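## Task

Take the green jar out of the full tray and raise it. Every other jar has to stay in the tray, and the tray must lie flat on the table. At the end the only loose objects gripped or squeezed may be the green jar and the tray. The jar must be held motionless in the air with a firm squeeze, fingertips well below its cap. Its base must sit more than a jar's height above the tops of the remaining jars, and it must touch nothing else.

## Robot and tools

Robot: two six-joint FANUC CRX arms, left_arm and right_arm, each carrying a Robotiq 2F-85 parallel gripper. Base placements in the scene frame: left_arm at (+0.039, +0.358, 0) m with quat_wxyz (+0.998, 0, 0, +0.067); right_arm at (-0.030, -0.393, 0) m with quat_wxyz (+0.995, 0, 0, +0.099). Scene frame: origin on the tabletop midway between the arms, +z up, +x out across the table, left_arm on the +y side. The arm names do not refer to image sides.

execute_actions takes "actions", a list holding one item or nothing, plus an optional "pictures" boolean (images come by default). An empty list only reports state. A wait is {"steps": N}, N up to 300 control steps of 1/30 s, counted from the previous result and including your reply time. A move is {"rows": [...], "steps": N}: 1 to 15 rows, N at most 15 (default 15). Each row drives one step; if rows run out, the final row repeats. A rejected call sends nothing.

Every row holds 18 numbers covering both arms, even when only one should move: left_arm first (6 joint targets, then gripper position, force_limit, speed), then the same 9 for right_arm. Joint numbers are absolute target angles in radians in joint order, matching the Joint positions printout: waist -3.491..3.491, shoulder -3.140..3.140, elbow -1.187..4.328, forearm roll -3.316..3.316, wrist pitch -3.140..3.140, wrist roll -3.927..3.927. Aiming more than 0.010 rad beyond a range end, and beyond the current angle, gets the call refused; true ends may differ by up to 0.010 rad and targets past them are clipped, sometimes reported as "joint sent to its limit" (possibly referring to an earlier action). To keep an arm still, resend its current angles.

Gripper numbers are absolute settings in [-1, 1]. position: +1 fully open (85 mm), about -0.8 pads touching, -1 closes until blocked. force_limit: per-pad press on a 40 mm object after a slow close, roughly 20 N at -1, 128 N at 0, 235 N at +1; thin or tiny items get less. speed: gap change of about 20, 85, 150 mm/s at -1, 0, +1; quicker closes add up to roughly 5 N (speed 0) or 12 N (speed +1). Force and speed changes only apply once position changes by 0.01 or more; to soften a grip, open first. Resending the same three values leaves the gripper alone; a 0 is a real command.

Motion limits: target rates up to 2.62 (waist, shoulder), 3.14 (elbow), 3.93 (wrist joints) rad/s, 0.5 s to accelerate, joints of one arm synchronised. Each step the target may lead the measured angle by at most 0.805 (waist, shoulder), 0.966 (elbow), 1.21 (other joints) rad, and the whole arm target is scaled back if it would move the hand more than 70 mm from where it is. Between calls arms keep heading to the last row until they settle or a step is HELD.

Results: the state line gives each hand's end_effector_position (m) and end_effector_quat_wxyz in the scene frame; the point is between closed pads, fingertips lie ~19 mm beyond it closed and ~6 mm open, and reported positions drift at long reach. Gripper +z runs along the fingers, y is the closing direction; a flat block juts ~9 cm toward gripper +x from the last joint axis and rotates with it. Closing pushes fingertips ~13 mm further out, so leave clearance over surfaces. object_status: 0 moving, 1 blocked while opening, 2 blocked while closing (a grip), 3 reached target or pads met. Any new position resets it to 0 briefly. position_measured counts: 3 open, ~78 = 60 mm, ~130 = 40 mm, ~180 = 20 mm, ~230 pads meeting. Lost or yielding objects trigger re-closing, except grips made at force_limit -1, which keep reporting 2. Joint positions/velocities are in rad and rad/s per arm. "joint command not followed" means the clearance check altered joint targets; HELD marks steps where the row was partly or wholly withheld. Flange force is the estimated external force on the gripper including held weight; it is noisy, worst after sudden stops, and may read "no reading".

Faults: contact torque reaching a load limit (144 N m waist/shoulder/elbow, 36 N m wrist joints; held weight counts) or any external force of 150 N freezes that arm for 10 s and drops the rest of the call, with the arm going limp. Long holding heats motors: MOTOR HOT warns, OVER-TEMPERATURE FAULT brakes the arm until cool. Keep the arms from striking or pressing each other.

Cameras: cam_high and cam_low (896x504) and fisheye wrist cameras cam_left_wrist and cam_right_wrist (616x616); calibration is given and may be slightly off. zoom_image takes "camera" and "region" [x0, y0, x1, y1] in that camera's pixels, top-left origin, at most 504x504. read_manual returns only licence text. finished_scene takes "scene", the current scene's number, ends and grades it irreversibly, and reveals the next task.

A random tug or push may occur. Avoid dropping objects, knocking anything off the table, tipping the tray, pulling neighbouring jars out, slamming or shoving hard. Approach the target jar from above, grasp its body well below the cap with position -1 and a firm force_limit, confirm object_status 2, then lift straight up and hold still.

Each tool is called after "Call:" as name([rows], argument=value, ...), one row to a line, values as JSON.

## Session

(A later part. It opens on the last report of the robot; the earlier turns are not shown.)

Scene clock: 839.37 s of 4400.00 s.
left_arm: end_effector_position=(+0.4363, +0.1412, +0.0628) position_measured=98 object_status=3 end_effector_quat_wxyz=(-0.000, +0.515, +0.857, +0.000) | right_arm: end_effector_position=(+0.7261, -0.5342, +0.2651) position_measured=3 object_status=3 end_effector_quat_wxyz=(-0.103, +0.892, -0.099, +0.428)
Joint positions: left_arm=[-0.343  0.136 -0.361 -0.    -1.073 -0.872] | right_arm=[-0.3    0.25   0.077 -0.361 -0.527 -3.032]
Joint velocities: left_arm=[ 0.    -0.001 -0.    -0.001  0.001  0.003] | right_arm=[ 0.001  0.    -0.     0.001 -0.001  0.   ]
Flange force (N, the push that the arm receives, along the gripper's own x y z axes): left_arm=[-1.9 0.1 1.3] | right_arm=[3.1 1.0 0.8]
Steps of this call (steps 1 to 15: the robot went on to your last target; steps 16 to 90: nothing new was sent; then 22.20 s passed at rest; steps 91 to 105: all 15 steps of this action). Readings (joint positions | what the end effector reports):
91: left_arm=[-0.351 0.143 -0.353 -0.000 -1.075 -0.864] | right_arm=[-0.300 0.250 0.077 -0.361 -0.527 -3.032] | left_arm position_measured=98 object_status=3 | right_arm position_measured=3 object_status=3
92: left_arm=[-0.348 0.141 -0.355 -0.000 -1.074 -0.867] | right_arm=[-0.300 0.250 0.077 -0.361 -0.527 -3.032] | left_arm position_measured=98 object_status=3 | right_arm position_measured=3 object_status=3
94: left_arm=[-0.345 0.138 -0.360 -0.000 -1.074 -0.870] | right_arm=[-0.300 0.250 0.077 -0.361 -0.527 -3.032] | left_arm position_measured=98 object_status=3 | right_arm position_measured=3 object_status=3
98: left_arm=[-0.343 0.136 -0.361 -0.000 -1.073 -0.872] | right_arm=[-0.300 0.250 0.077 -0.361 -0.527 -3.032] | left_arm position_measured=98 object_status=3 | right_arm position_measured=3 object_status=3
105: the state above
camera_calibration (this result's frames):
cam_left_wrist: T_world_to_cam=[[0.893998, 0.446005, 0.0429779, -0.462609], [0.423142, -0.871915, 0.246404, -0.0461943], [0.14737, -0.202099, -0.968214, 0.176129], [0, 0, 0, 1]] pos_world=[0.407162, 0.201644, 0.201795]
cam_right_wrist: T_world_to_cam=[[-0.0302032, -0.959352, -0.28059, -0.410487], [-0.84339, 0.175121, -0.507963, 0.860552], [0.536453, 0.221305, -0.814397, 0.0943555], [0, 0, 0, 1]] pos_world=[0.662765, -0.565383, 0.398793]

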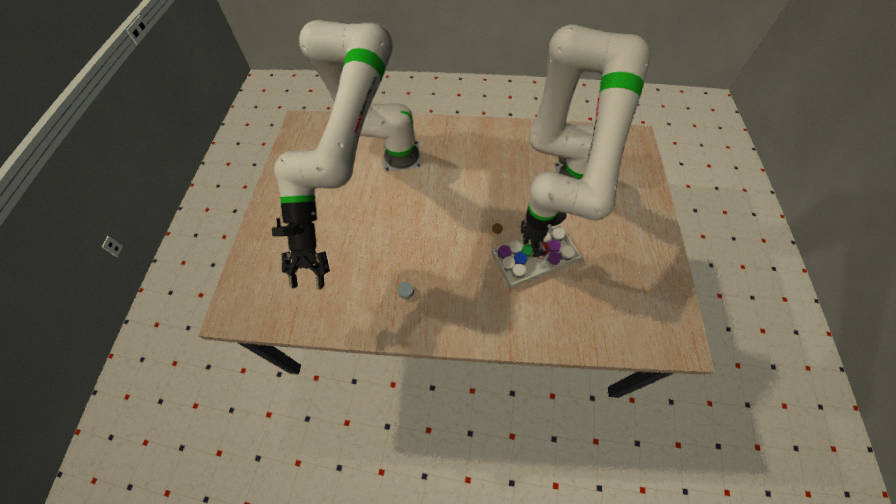

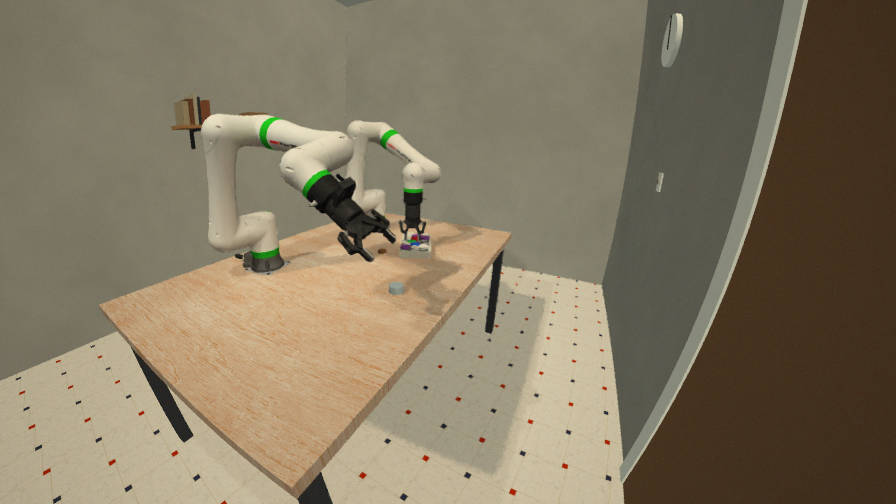

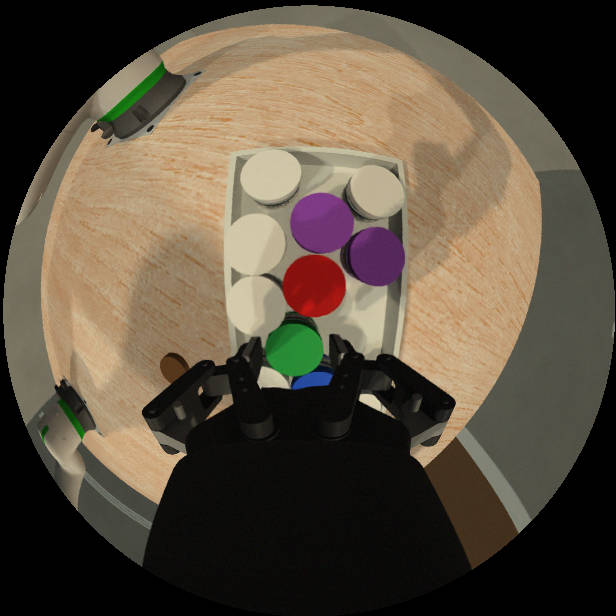

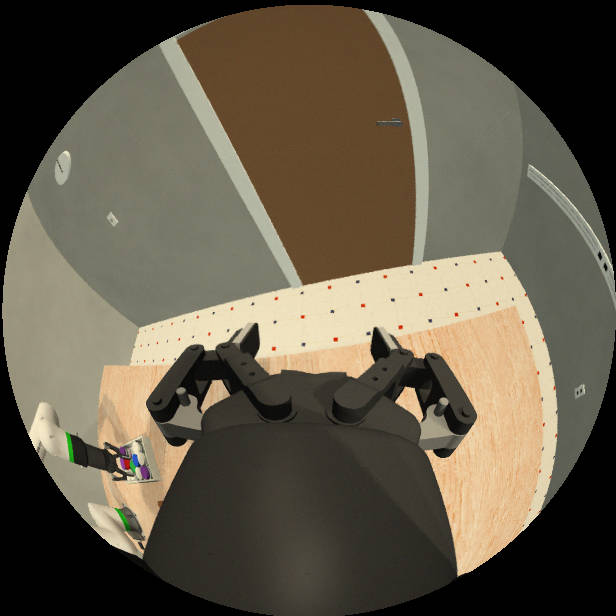

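Descend 15 mm.

Call:
execute_actions([
  {"rows":[[-0.3432,0.1423,-0.3675,0,-1.061,-0.8718,0.25,-0.6,0,-0.3,0.25,0.077,-0.361,-0.527,-3.032,1,0,0],[-0.3432,0.1423,-0.3675,0,-1.061,-0.8718,0.25,-0.6,0,-0.3,0.25,0.077,-0.361,-0.527,-3.032,1,0,0],[-0.3432,0.1423,-0.3675,0,-1.061,-0.8718,0.25,-0.6,0,-0.3,0.25,0.077,-0.361,-0.527,-3.032,1,0,0],[-0.3432,0.1483,-0.3738,0,-1.0487,-0.8718,0.25,-0.6,0,-0.3,0.25,0.077,-0.361,-0.527,-3.032,1,0,0],[-0.3432,0.1483,-0.3738,0,-1.0487,-0.8718,0.25,-0.6,0,-0.3,0.25,0.077,-0.361,-0.527,-3.032,1,0,0],[-0.3432,0.1483,-0.3738,0,-1.0487,-0.8718,0.25,-0.6,0,-0.3,0.25,0.077,-0.361,-0.527,-3.032,1,0,0],[-0.3432,0.1543,-0.38,0,-1.0365,-0.8718,0.25,-0.6,0,-0.3,0.25,0.077,-0.361,-0.527,-3.032,1,0,0]],"steps":15},
])

Scene clock: 849.03 s of 4400.00 s.
left_arm: end_effector_position=(+0.4358, +0.1413, +0.0480) position_measured=98 object_status=3 end_effector_quat_wxyz=(+0.000, +0.515, +0.857, +0.000) | right_arm: end_effector_position=(+0.7261, -0.5342, +0.2651) position_measured=3 object_status=3 end_effector_quat_wxyz=(-0.103, +0.892, -0.099, +0.428)
Joint positions: left_arm=[-0.343  0.154 -0.38  -0.    -1.037 -0.872] | right_arm=[-0.3    0.25   0.077 -0.361 -0.527 -3.032]
Joint velocities: left_arm=[ 0.     0.001 -0.001  0.     0.003 -0.   ] | right_arm=[-0.001  0.001 -0.    -0.    -0.     0.001]
Flange force (N, the push that the arm receives, along the gripper's own x y z axes): left_arm=[-5.1 1.3 2.8] | right_arm=[2.0 0.5 0.1]
Steps of this call (steps 1 to 15: the robot went on to your last target; steps 16 to 90: nothing new was sent; then 6.17 s passed at rest; steps 91 to 105: all 15 steps of this action). Readings (joint positions | what the end effector reports):
91: left_arm=[-0.343 0.136 -0.362 -0.000 -1.073 -0.872] | right_arm=[-0.300 0.250 0.077 -0.361 -0.527 -3.032] | left_arm position_measured=98 object_status=3 | right_arm position_measured=3 object_status=3
92: left_arm=[-0.343 0.138 -0.363 -0.000 -1.069 -0.872] | right_arm=[-0.300 0.250 0.077 -0.361 -0.527 -3.032] | left_arm position_measured=98 object_status=3 | right_arm position_measured=3 object_status=3
94: left_arm=[-0.343 0.141 -0.367 -0.000 -1.063 -0.872] | right_arm=[-0.300 0.250 0.077 -0.361 -0.527 -3.032] | left_arm position_measured=98 object_status=3 | right_arm position_measured=3 object_status=3
98: left_arm=[-0.343 0.149 -0.375 -0.000 -1.046 -0.872] | right_arm=[-0.300 0.250 0.077 -0.361 -0.527 -3.032] | left_arm position_measured=98 object_status=3 | right_arm position_measured=3 object_status=3
105: the state above
camera_calibration (this result's frames):
cam_left_wrist: T_world_to_cam=[[0.893994, 0.446012, 0.0429905, -0.461607], [0.423146, -0.87191, 0.246414, -0.0422809], [0.147388, -0.202102, -0.968211, 0.161949], [0, 0, 0, 1]] pos_world=[0.406695, 0.201747, 0.187064]
cam_right_wrist: T_world_to_cam=[[-0.0302031, -0.959352, -0.28059, -0.410487], [-0.84339, 0.175121, -0.507963, 0.860552], [0.536453, 0.221305, -0.814397, 0.0943555], [0, 0, 0, 1]] pos_world=[0.662765, -0.565383, 0.398793]

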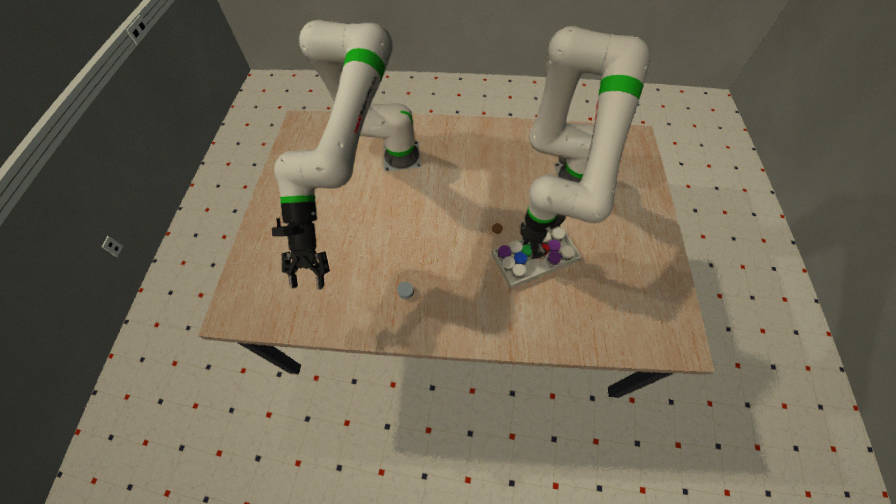

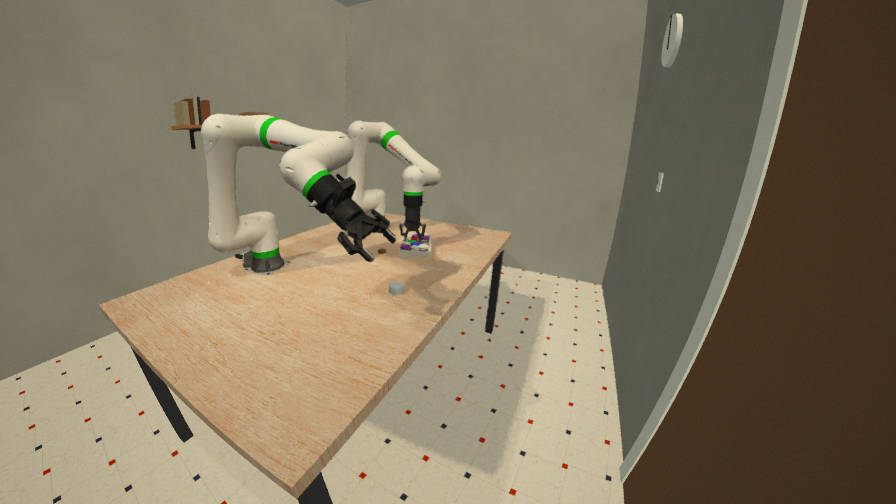

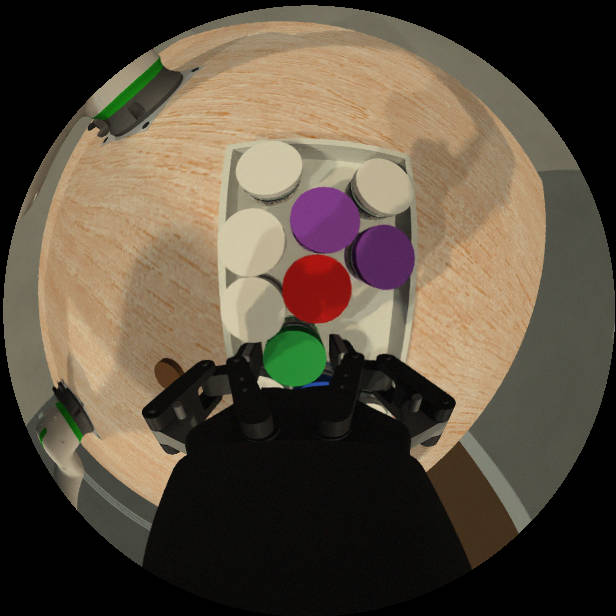

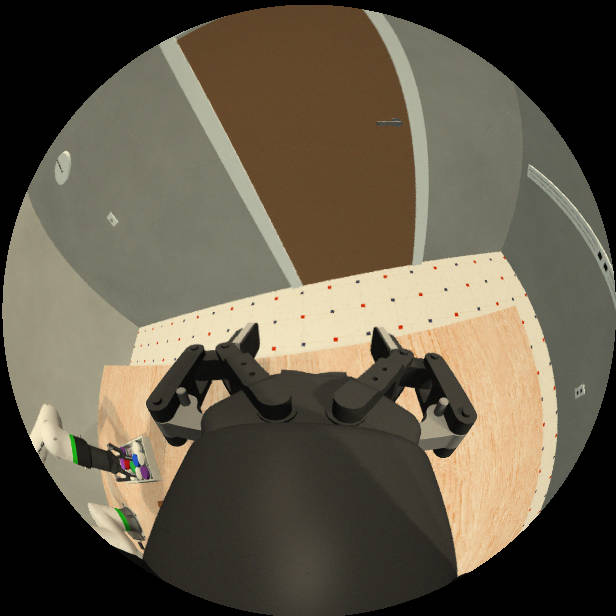

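In the slot. 23 mm more.

Call:
execute_actions([
  {"rows":[[-0.3432,0.1643,-0.389,0,-1.0175,-0.8718,0.25,-0.6,0,-0.3,0.25,0.077,-0.361,-0.527,-3.032,1,0,0],[-0.3432,0.1643,-0.389,0,-1.0175,-0.8718,0.25,-0.6,0,-0.3,0.25,0.077,-0.361,-0.527,-3.032,1,0,0],[-0.3432,0.1643,-0.389,0,-1.0175,-0.8718,0.25,-0.6,0,-0.3,0.25,0.077,-0.361,-0.527,-3.032,1,0,0],[-0.3432,0.1748,-0.3975,0,-0.9985,-0.8718,0.25,-0.6,0,-0.3,0.25,0.077,-0.361,-0.527,-3.032,1,0,0],[-0.3432,0.1748,-0.3975,0,-0.9985,-0.8718,0.25,-0.6,0,-0.3,0.25,0.077,-0.361,-0.527,-3.032,1,0,0],[-0.3432,0.1748,-0.3975,0,-0.9985,-0.8718,0.25,-0.6,0,-0.3,0.25,0.077,-0.361,-0.527,-3.032,1,0,0],[-0.3432,0.1855,-0.4045,0,-0.9808,-0.8718,0.25,-0.6,0,-0.3,0.25,0.077,-0.361,-0.527,-3.032,1,0,0]],"steps":15},
])

Call:
execute_actions([
  {"rows":[[-0.3432,0.1855,-0.4045,0,-0.9808,-0.8718,-1,-0.6,-0.4,-0.3,0.25,0.077,-0.361,-0.527,-3.032,1,0,0]],"steps":15},
])

Scene clock: 859.00 s of 4400.00 s.
left_arm: end_effector_position=(+0.4357, +0.1412, +0.0257) position_measured=98 object_status=3 end_effector_quat_wxyz=(+0.000, +0.514, +0.858, -0.000) | right_arm: end_effector_position=(+0.7261, -0.5342, +0.2651) position_measured=3 object_status=3 end_effector_quat_wxyz=(-0.103, +0.892, -0.099, +0.428)
Joint positions: left_arm=[-0.343  0.185 -0.404  0.    -0.981 -0.872] | right_arm=[-0.3    0.25   0.077 -0.361 -0.527 -3.032]
Joint velocities: left_arm=[-0.     0.001 -0.002  0.001  0.004 -0.   ] | right_arm=[ 0.001 -0.    -0.    -0.001  0.001 -0.001]
Flange force (N, the push that the arm receives, along the gripper's own x y z axes): left_arm=[-4.3 1.9 2.2] | right_arm=[3.3 1.4 0.5]
Steps of this call (steps 1 to 15: the robot went on to your last target; steps 16 to 90: nothing new was sent; then 6.47 s passed at rest; steps 91 to 105: all 15 steps of this action). Readings (joint positions | what the end effector reports):
91: left_arm=[-0.343 0.155 -0.380 0.000 -1.036 -0.872] | right_arm=[-0.300 0.250 0.077 -0.361 -0.527 -3.032] | left_arm position_measured=98 object_status=3 | right_arm position_measured=3 object_status=3
92: left_arm=[-0.343 0.157 -0.383 0.000 -1.031 -0.872] | right_arm=[-0.300 0.250 0.077 -0.361 -0.527 -3.032] | left_arm position_measured=98 object_status=3 | right_arm position_measured=3 object_status=3
94: left_arm=[-0.343 0.163 -0.388 0.000 -1.021 -0.872] | right_arm=[-0.300 0.250 0.077 -0.361 -0.527 -3.032] | left_arm position_measured=98 object_status=3 | right_arm position_measured=3 object_status=3
98: left_arm=[-0.343 0.177 -0.398 0.000 -0.996 -0.872] | right_arm=[-0.300 0.250 0.077 -0.361 -0.527 -3.032] | left_arm position_measured=98 object_status=3 | right_arm position_measured=3 object_status=3
105: the state above
camera_calibration (this result's frames):
cam_left_wrist: T_world_to_cam=[[0.89396, 0.446089, 0.0429033, -0.460488], [0.42322, -0.871841, 0.246532, -0.0367677], [0.14738, -0.202233, -0.968184, 0.140325], [0, 0, 0, 1]] pos_world=[0.406537, 0.201741, 0.164681]
cam_right_wrist: T_world_to_cam=[[-0.0302031, -0.959352, -0.28059, -0.410487], [-0.84339, 0.175121, -0.507963, 0.860552], [0.536453, 0.221305, -0.814397, 0.0943556], [0, 0, 0, 1]] pos_world=[0.662765, -0.565383, 0.398793]

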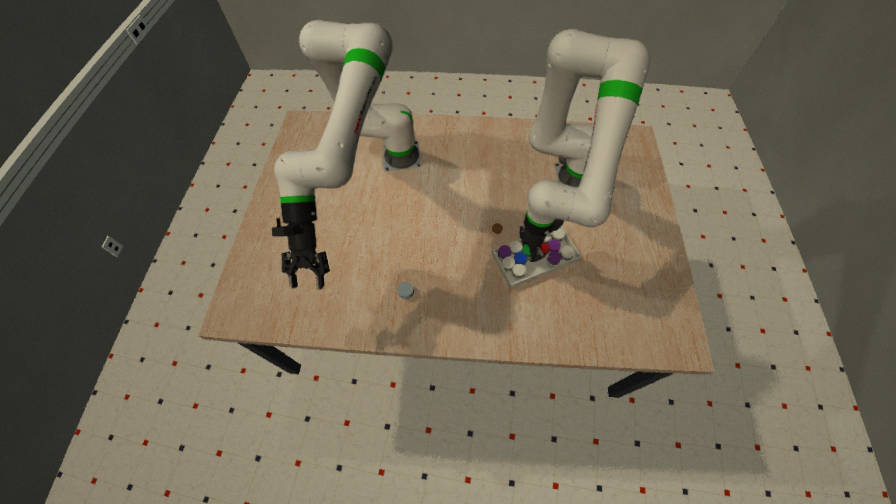

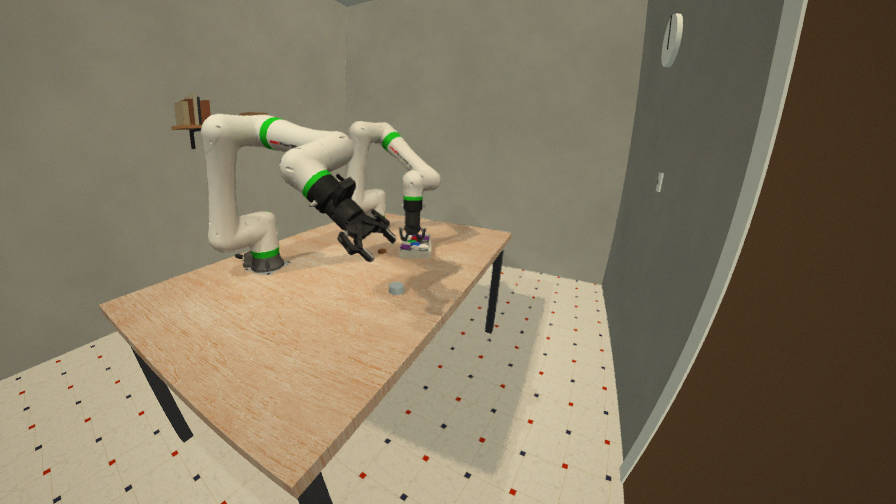

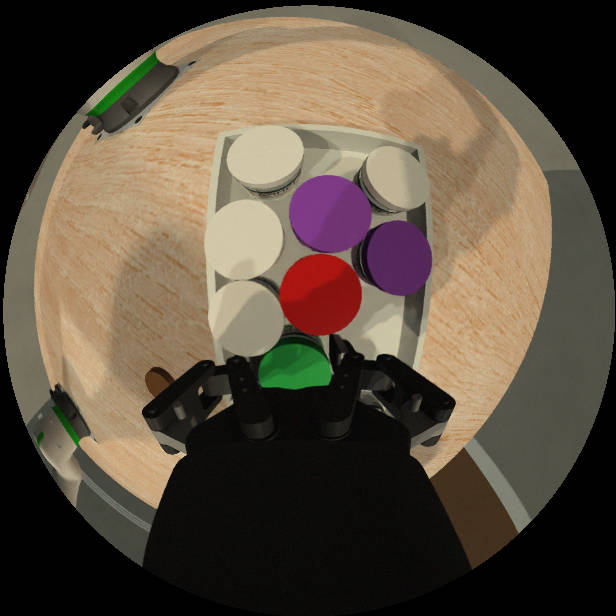

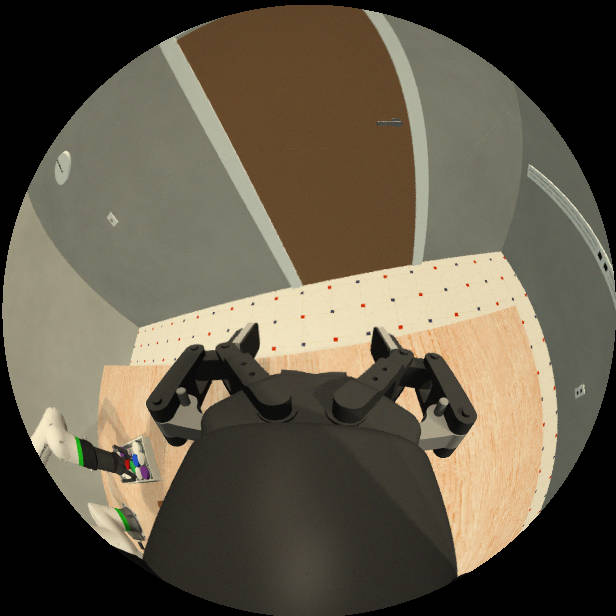

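Scene clock: 859.50 s of 4400.00 s.
left_arm: end_effector_position=(+0.4357, +0.1412, +0.0256) position_measured=122 object_status=2 end_effector_quat_wxyz=(+0.000, +0.514, +0.858, -0.000) | right_arm: end_effector_position=(+0.7261, -0.5342, +0.2651) position_measured=3 object_status=3 end_effector_quat_wxyz=(-0.103, +0.892, -0.099, +0.428)
Joint positions: left_arm=[-0.343  0.185 -0.404  0.    -0.981 -0.872] | right_arm=[-0.3    0.25   0.077 -0.361 -0.527 -3.032]
Joint velocities: left_arm=[-0.    -0.002  0.    -0.    -0.    -0.   ] | right_arm=[ 0.001 -0.    -0.    -0.001 -0.     0.   ]
Flange force (N, the push that the arm receives, along the gripper's own x y z axes): left_arm=[4.2 -1.2 -23.2] | right_arm=[3.2 0.0 0.0]
Steps of this call (steps 1 to 15: all 15 steps of this action). Readings (joint positions | what the end effector reports):
1: left_arm=[-0.343 0.185 -0.404 0.000 -0.981 -0.872] | right_arm=[-0.300 0.250 0.077 -0.361 -0.527 -3.032] | left_arm position_measured=98 object_status=0 | right_arm position_measured=3 object_status=3
2: left_arm=[-0.343 0.185 -0.404 0.000 -0.981 -0.872] | right_arm=[-0.300 0.250 0.077 -0.361 -0.527 -3.032] | left_arm position_measured=99 object_status=0 | right_arm position_measured=3 object_status=3
4: left_arm=[-0.343 0.185 -0.404 0.000 -0.981 -0.872] | right_arm=[-0.300 0.250 0.077 -0.361 -0.527 -3.032] | left_arm position_measured=106 object_status=0 | right_arm position_measured=3 object_status=3
8: left_arm=[-0.343 0.185 -0.404 0.000 -0.981 -0.872] | right_arm=[-0.300 0.250 0.077 -0.361 -0.527 -3.032] | left_arm position_measured=122 object_status=0 | right_arm position_measured=3 object_status=3
15: the state above
camera_calibration (this result's frames):
cam_left_wrist: T_world_to_cam=[[0.89396, 0.446089, 0.0428897, -0.460481], [0.423224, -0.871842, 0.246522, -0.0367456], [0.147364, -0.202229, -0.968188, 0.140249], [0, 0, 0, 1]] pos_world=[0.406536, 0.201741, 0.164596]
cam_right_wrist: T_world_to_cam=[[-0.0302031, -0.959352, -0.28059, -0.410487], [-0.843389, 0.175121, -0.507964, 0.860552], [0.536453, 0.221305, -0.814397, 0.0943554], [0, 0, 0, 1]] pos_world=[0.662765, -0.565383, 0.398793]

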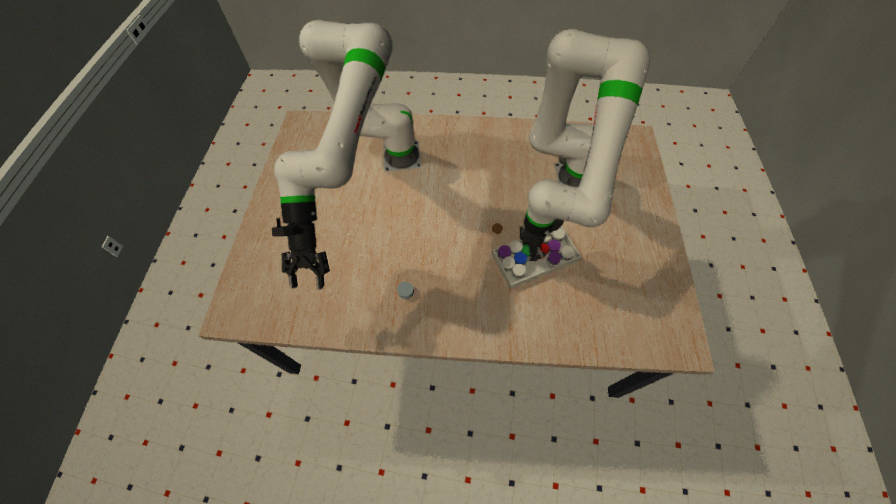

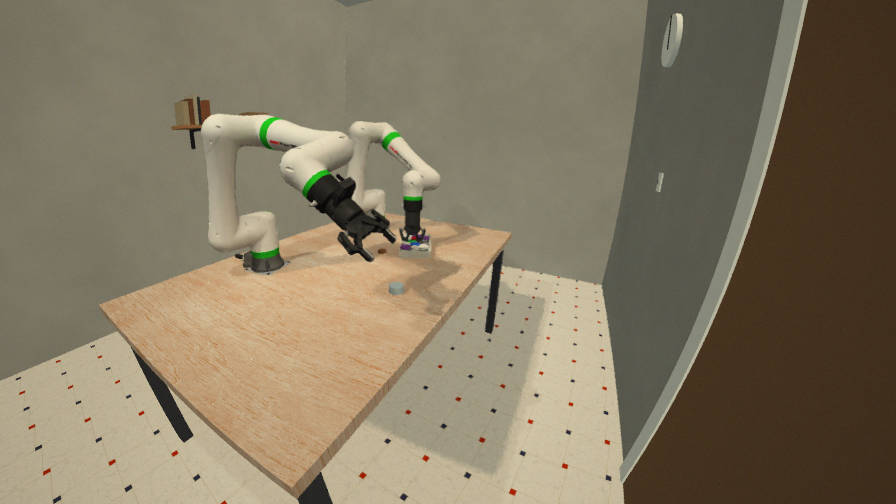

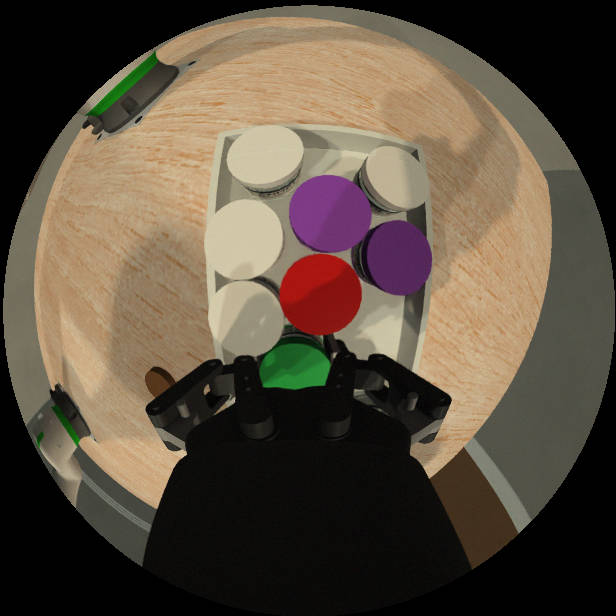

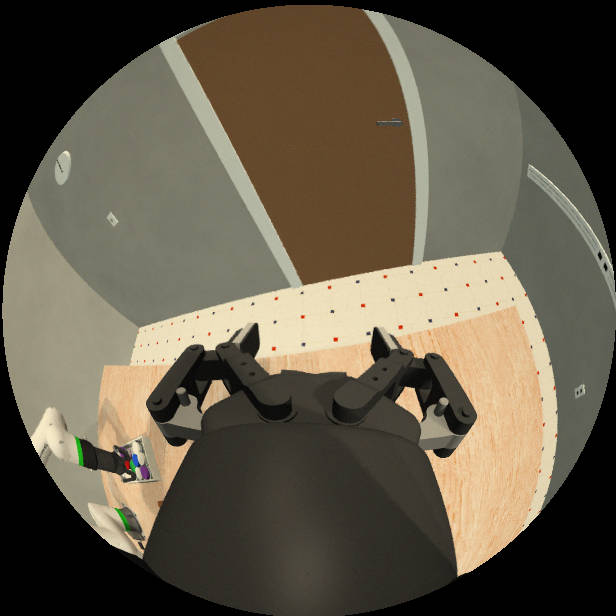

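Call:
execute_actions([
  {"rows":[[-0.3432,0.1748,-0.3975,0,-0.9985,-0.8718,-1,-0.6,-0.4,-0.3,0.25,0.077,-0.361,-0.527,-3.032,1,0,0]],"steps":8},
], pictures=false)

Call:
execute_actions([
  {"rows":[[-0.3432,0.1748,-0.3975,0,-0.9985,-0.8718,-0.97,1,-0.4,-0.3,0.25,0.077,-0.361,-0.527,-3.032,1,0,0]],"steps":12},
], pictures=false)

Call:
execute_actions([
  {"rows":[[-0.3432,0.1643,-0.389,0,-1.0175,-0.8718,-0.97,1,-0.4,-0.3,0.25,0.077,-0.361,-0.527,-3.032,1,0,0],[-0.3432,0.1643,-0.389,0,-1.0175,-0.8718,-0.97,1,-0.4,-0.3,0.25,0.077,-0.361,-0.527,-3.032,1,0,0],[-0.3432,0.1543,-0.38,0,-1.0365,-0.8718,-0.97,1,-0.4,-0.3,0.25,0.077,-0.361,-0.527,-3.032,1,0,0],[-0.3432,0.1543,-0.38,0,-1.0365,-0.8718,-0.97,1,-0.4,-0.3,0.25,0.077,-0.361,-0.527,-3.032,1,0,0],[-0.3432,0.145,-0.371,0,-1.055,-0.8718,-0.97,1,-0.4,-0.3,0.25,0.077,-0.361,-0.527,-3.032,1,0,0],[-0.3432,0.145,-0.371,0,-1.055,-0.8718,-0.97,1,-0.4,-0.3,0.25,0.077,-0.361,-0.527,-3.032,1,0,0],[-0.3432,0.1355,-0.362,0,-1.0732,-0.8718,-0.97,1,-0.4,-0.3,0.25,0.077,-0.361,-0.527,-3.032,1,0,0],[-0.3432,0.1355,-0.362,0,-1.0732,-0.8718,-0.97,1,-0.4,-0.3,0.25,0.077,-0.361,-0.527,-3.032,1,0,0],[-0.3432,0.114,-0.338,0,-1.119,-0.8718,-0.97,1,-0.4,-0.3,0.25,0.077,-0.361,-0.527,-3.032,1,0,0],[-0.3432,0.114,-0.338,0,-1.119,-0.8718,-0.97,1,-0.4,-0.3,0.25,0.077,-0.361,-0.527,-3.032,1,0,0],[-0.3432,0.114,-0.338,0,-1.119,-0.8718,-0.97,1,-0.4,-0.3,0.25,0.077,-0.361,-0.527,-3.032,1,0,0],[-0.3432,0.0929,-0.3136,0,-1.1643,-0.8718,-0.97,1,-0.4,-0.3,0.25,0.077,-0.361,-0.527,-3.032,1,0,0]],"steps":15},
], pictures=false)

Call:
execute_actions([
  {"rows":[[-0.3432,0.0123,-0.0855,0,-1.473,-0.8718,-0.97,1,-0.4,-0.3,0.25,0.077,-0.361,-0.527,-3.032,1,0,0]],"steps":15},
], pictures=false)

Call:
execute_actions([
  {"steps":30},
])

Scene clock: 890.87 s of 4400.00 s.
left_arm: end_effector_position=(+0.4355, +0.1414, +0.0325) position_measured=122 object_status=2 end_effector_quat_wxyz=(-0.000, +0.515, +0.857, +0.000) | right_arm: end_effector_position=(+0.7261, -0.5342, +0.2651) position_measured=3 object_status=3 end_effector_quat_wxyz=(-0.103, +0.892, -0.099, +0.428)
Joint positions: left_arm=[-0.343  0.175 -0.398 -0.    -0.998 -0.872] | right_arm=[-0.3    0.25   0.077 -0.361 -0.527 -3.032]
Joint velocities: left_arm=[ 0.    -0.004  0.003 -0.001 -0.007  0.002] | right_arm=[ 0.     0.     0.    -0.001  0.001  0.   ]
Flange force (N, the push that the arm receives, along the gripper's own x y z axes): left_arm=[-2.4 0.6 3.0] | right_arm=[3.3 0.7 1.7]
Steps of this call (steps 1 to 15: the robot went on to your last target; steps 16 to 90: nothing new was sent; then 28.10 s passed at rest; steps 91 to 98: all 8 steps of this action). Readings (joint positions | what the end effector reports):
91: left_arm=[-0.343 0.185 -0.404 -0.000 -0.981 -0.872] | right_arm=[-0.300 0.250 0.077 -0.361 -0.527 -3.032] | left_arm position_measured=122 object_status=2 | right_arm position_measured=3 object_status=3
92: left_arm=[-0.343 0.183 -0.403 -0.000 -0.985 -0.872] | right_arm=[-0.300 0.250 0.077 -0.361 -0.527 -3.032] | left_arm position_measured=122 object_status=2 | right_arm position_measured=3 object_status=3
94: left_arm=[-0.343 0.177 -0.399 -0.000 -0.995 -0.872] | right_arm=[-0.300 0.250 0.077 -0.361 -0.527 -3.032] | left_arm position_measured=122 object_status=2 | right_arm position_measured=3 object_status=3
98: the state above

Scene clock: 891.27 s of 4400.00 s.
left_arm: end_effector_position=(+0.4356, +0.1413, +0.0327) position_measured=128 object_status=2 end_effector_quat_wxyz=(-0.000, +0.515, +0.857, +0.000) | right_arm: end_effector_position=(+0.7261, -0.5342, +0.2651) position_measured=3 object_status=3 end_effector_quat_wxyz=(-0.103, +0.892, -0.099, +0.428)
Joint positions: left_arm=[-0.343  0.175 -0.398 -0.    -0.998 -0.872] | right_arm=[-0.3    0.25   0.077 -0.361 -0.527 -3.032]
Joint velocities: left_arm=[ 0.    -0.001  0.     0.001 -0.     0.001] | right_arm=[ 0.    -0.     0.    -0.001 -0.001 -0.   ]
Flange force (N, the push that the arm receives, along the gripper's own x y z axes): left_arm=[-1.3 0.1 2.5] | right_arm=[2.1 0.1 0.7]
Steps of this call (steps 1 to 12: all 12 steps of this action). Readings (joint positions | what the end effector reports):
1: left_arm=[-0.343 0.175 -0.398 -0.000 -0.998 -0.872] | right_arm=[-0.300 0.250 0.077 -0.361 -0.527 -3.032] | left_arm position_measured=122 object_status=0 | right_arm position_measured=3 object_status=3
2: left_arm=[-0.343 0.175 -0.398 -0.000 -0.998 -0.872] | right_arm=[-0.300 0.250 0.077 -0.361 -0.527 -3.032] | left_arm position_measured=123 object_status=0 | right_arm position_measured=3 object_status=3
4: left_arm=[-0.343 0.175 -0.398 -0.000 -0.998 -0.872] | right_arm=[-0.300 0.250 0.077 -0.361 -0.527 -3.032] | left_arm position_measured=126 object_status=0 | right_arm position_measured=3 object_status=3
8: left_arm=[-0.343 0.175 -0.398 -0.000 -0.998 -0.872] | right_arm=[-0.300 0.250 0.077 -0.361 -0.527 -3.032] | left_arm position_measured=128 object_status=0 | right_arm position_measured=3 object_status=3
12: the state above

Scene clock: 891.77 s of 4400.00 s.
left_arm: end_effector_position=(+0.4361, +0.1412, +0.0933) position_measured=128 object_status=2 end_effector_quat_wxyz=(+0.000, +0.514, +0.857, +0.000) | right_arm: end_effector_position=(+0.7261, -0.5342, +0.2651) position_measured=3 object_status=3 end_effector_quat_wxyz=(-0.103, +0.892, -0.099, +0.428)
Joint positions: left_arm=[-0.343  0.101 -0.322  0.    -1.148 -0.872] | right_arm=[-0.3    0.25   0.077 -0.361 -0.527 -3.032]
Joint velocities: left_arm=[-0.    -0.152  0.175  0.001 -0.326  0.001] | right_arm=[-0.001  0.    -0.    -0.001 -0.     0.   ]
Flange force (N, the push that the arm receives, along the gripper's own x y z axes): left_arm=[3.6 -4.7 -10.7] | right_arm=[1.2 0.3 -0.6]
Steps of this call (steps 1 to 15: all 15 steps of this action). Readings (joint positions | what the end effector reports):
1: left_arm=[-0.343 0.174 -0.397 -0.000 -0.999 -0.872] | right_arm=[-0.300 0.250 0.077 -0.361 -0.527 -3.032] | left_arm position_measured=128 object_status=2 | right_arm position_measured=3 object_status=3
2: left_arm=[-0.343 0.172 -0.395 -0.000 -1.004 -0.872] | right_arm=[-0.300 0.250 0.077 -0.361 -0.527 -3.032] | left_arm position_measured=128 object_status=2 | right_arm position_measured=3 object_status=3
4: left_arm=[-0.343 0.164 -0.388 0.000 -1.019 -0.872] | right_arm=[-0.300 0.250 0.077 -0.361 -0.527 -3.032] | left_arm position_measured=128 object_status=2 | right_arm position_measured=3 object_status=3
8: left_arm=[-0.343 0.146 -0.372 0.000 -1.054 -0.872] | right_arm=[-0.300 0.250 0.077 -0.361 -0.527 -3.032] | left_arm position_measured=128 object_status=2 | right_arm position_measured=3 object_status=3
15: the state above

Scene clock: 892.27 s of 4400.00 s.
left_arm: end_effector_position=(+0.4358, +0.1412, +0.2293) position_measured=128 object_status=2 end_effector_quat_wxyz=(-0.000, +0.514, +0.857, -0.000) | right_arm: end_effector_position=(+0.7261, -0.5342, +0.2651) position_measured=3 object_status=3 end_effector_quat_wxyz=(-0.103, +0.892, -0.099, +0.428)
Joint positions: left_arm=[-0.343  0.013 -0.086  0.    -1.472 -0.872] | right_arm=[-0.3    0.25   0.077 -0.361 -0.527 -3.032]
Joint velocities: left_arm=[ 0.001 -0.004  0.01  -0.    -0.022 -0.001] | right_arm=[ 0.001  0.001  0.    -0.001 -0.     0.001]
Flange force (N, the push that the arm receives, along the gripper's own x y z axes): left_arm=[-3.5 2.1 -2.0] | right_arm=[3.4 0.5 1.1]
Steps of this call (steps 1 to 15: all 15 steps of this action). Readings (joint positions | what the end effector reports):
1: left_arm=[-0.343 0.096 -0.317 0.000 -1.157 -0.872] | right_arm=[-0.300 0.250 0.077 -0.361 -0.527 -3.032] | left_arm position_measured=128 object_status=2 | right_arm position_measured=3 object_status=3
2: left_arm=[-0.343 0.092 -0.309 0.000 -1.171 -0.872] | right_arm=[-0.300 0.250 0.077 -0.361 -0.527 -3.032] | left_arm position_measured=128 object_status=2 | right_arm position_measured=3 object_status=3
4: left_arm=[-0.343 0.076 -0.273 0.000 -1.223 -0.872] | right_arm=[-0.300 0.250 0.077 -0.361 -0.527 -3.032] | left_arm position_measured=128 object_status=2 | right_arm position_measured=3 object_status=3
8: left_arm=[-0.343 0.042 -0.171 0.000 -1.359 -0.872] | right_arm=[-0.300 0.250 0.077 -0.361 -0.527 -3.032] | left_arm position_measured=128 object_status=2 | right_arm position_measured=3 object_status=3
15: the state above

Scene clock: 893.27 s of 4400.00 s.
left_arm: end_effector_position=(+0.4357, +0.1412, +0.2298) position_measured=128 object_status=2 end_effector_quat_wxyz=(+0.000, +0.515, +0.857, -0.000) | right_arm: end_effector_position=(+0.7261, -0.5342, +0.2651) position_measured=3 object_status=3 end_effector_quat_wxyz=(-0.103, +0.892, -0.099, +0.428)
Joint positions: left_arm=[-0.343  0.012 -0.085  0.    -1.473 -0.872] | right_arm=[-0.3    0.25   0.077 -0.361 -0.527 -3.032]
Joint velocities: left_arm=[-0.001 -0.002  0.001  0.001  0.001  0.   ] | right_arm=[-0.002 -0.    -0.     0.001  0.001  0.001]
Flange force (N, the push that the arm receives, along the gripper's own x y z axes): left_arm=[-1.9 0.5 1.5] | right_arm=[2.2 1.0 0.9]
Steps of this call (steps 1 to 15: the robot went on to your last target; steps 16 to 30: nothing new was sent). Readings (joint positions | what the end effector reports):
1: left_arm=[-0.343 0.013 -0.086 0.000 -1.472 -0.872] | right_arm=[-0.300 0.250 0.077 -0.361 -0.527 -3.032] | left_arm position_measured=128 object_status=2 | right_arm position_measured=3 object_status=3
2: left_arm=[-0.343 0.012 -0.086 0.000 -1.473 -0.872] | right_arm=[-0.300 0.250 0.077 -0.361 -0.527 -3.032] | left_arm position_measured=128 object_status=2 | right_arm position_measured=3 object_status=3
4: left_arm=[-0.343 0.012 -0.086 0.000 -1.473 -0.872] | right_arm=[-0.300 0.250 0.077 -0.361 -0.527 -3.032] | left_arm position_measured=128 object_status=2 | right_arm position_measured=3 object_status=3
8: left_arm=[-0.343 0.012 -0.086 0.000 -1.473 -0.872] | right_arm=[-0.300 0.250 0.077 -0.361 -0.527 -3.032] | left_arm position_measured=128 object_status=2 | right_arm position_measured=3 object_status=3
30: the state above
All arms were judged still, so your last target was given up. Only a new action makes them travel on or press farther. Fingers that are still opening or closing keep moving.
camera_calibration (this result's frames):
cam_left_wrist: T_world_to_cam=[[0.893989, 0.446029, 0.0429187, -0.469307], [0.423167, -0.871883, 0.246476, -0.0870667], [0.147355, -0.202185, -0.968198, 0.337979], [0, 0, 0, 1]] pos_world=[0.406596, 0.201747, 0.368833]
cam_right_wrist: T_world_to_cam=[[-0.0302029, -0.959352, -0.28059, -0.410487], [-0.84339, 0.17512, -0.507963, 0.860552], [0.536453, 0.221305, -0.814397, 0.0943556], [0, 0, 0, 1]] pos_world=[0.662765, -0.565383, 0.398793]

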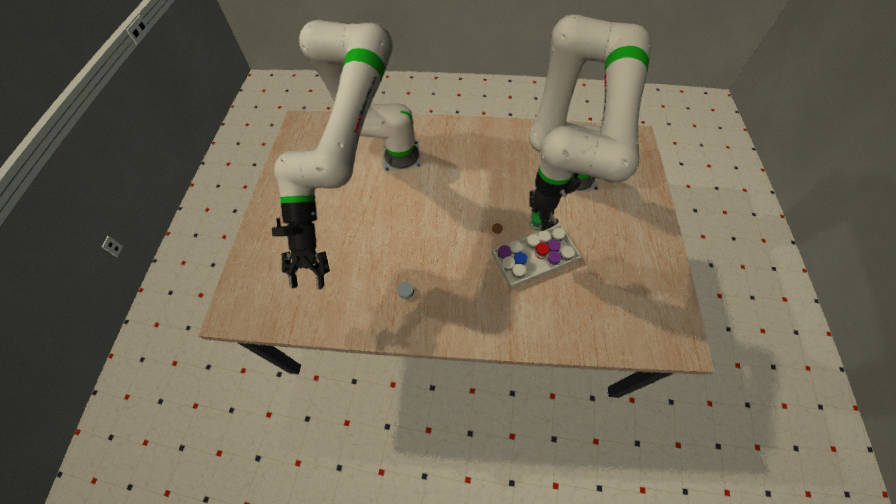

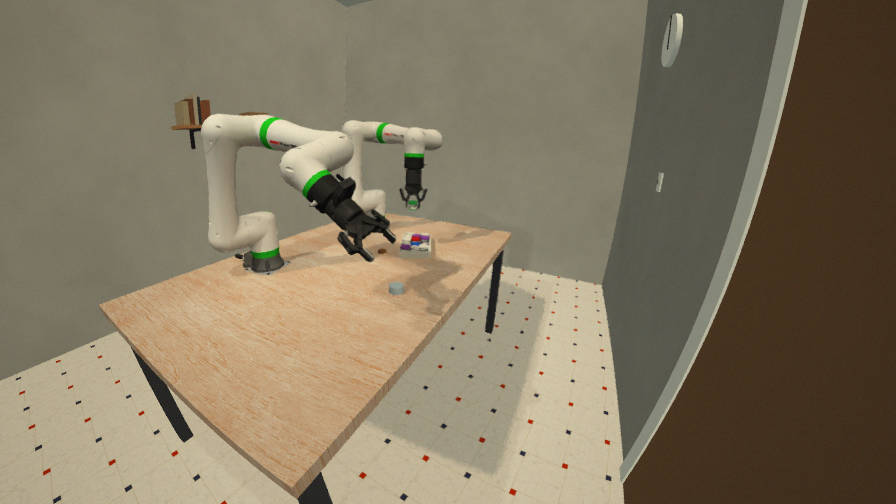

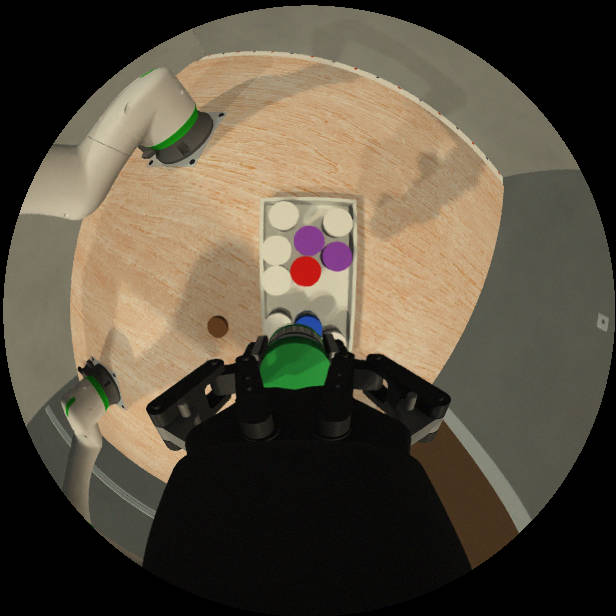

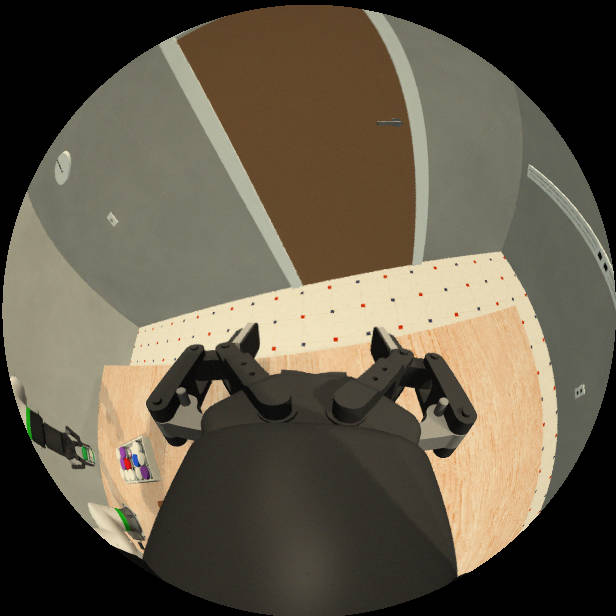

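Call:
finished_scene(scene=2)

The scene is finished: the task was done.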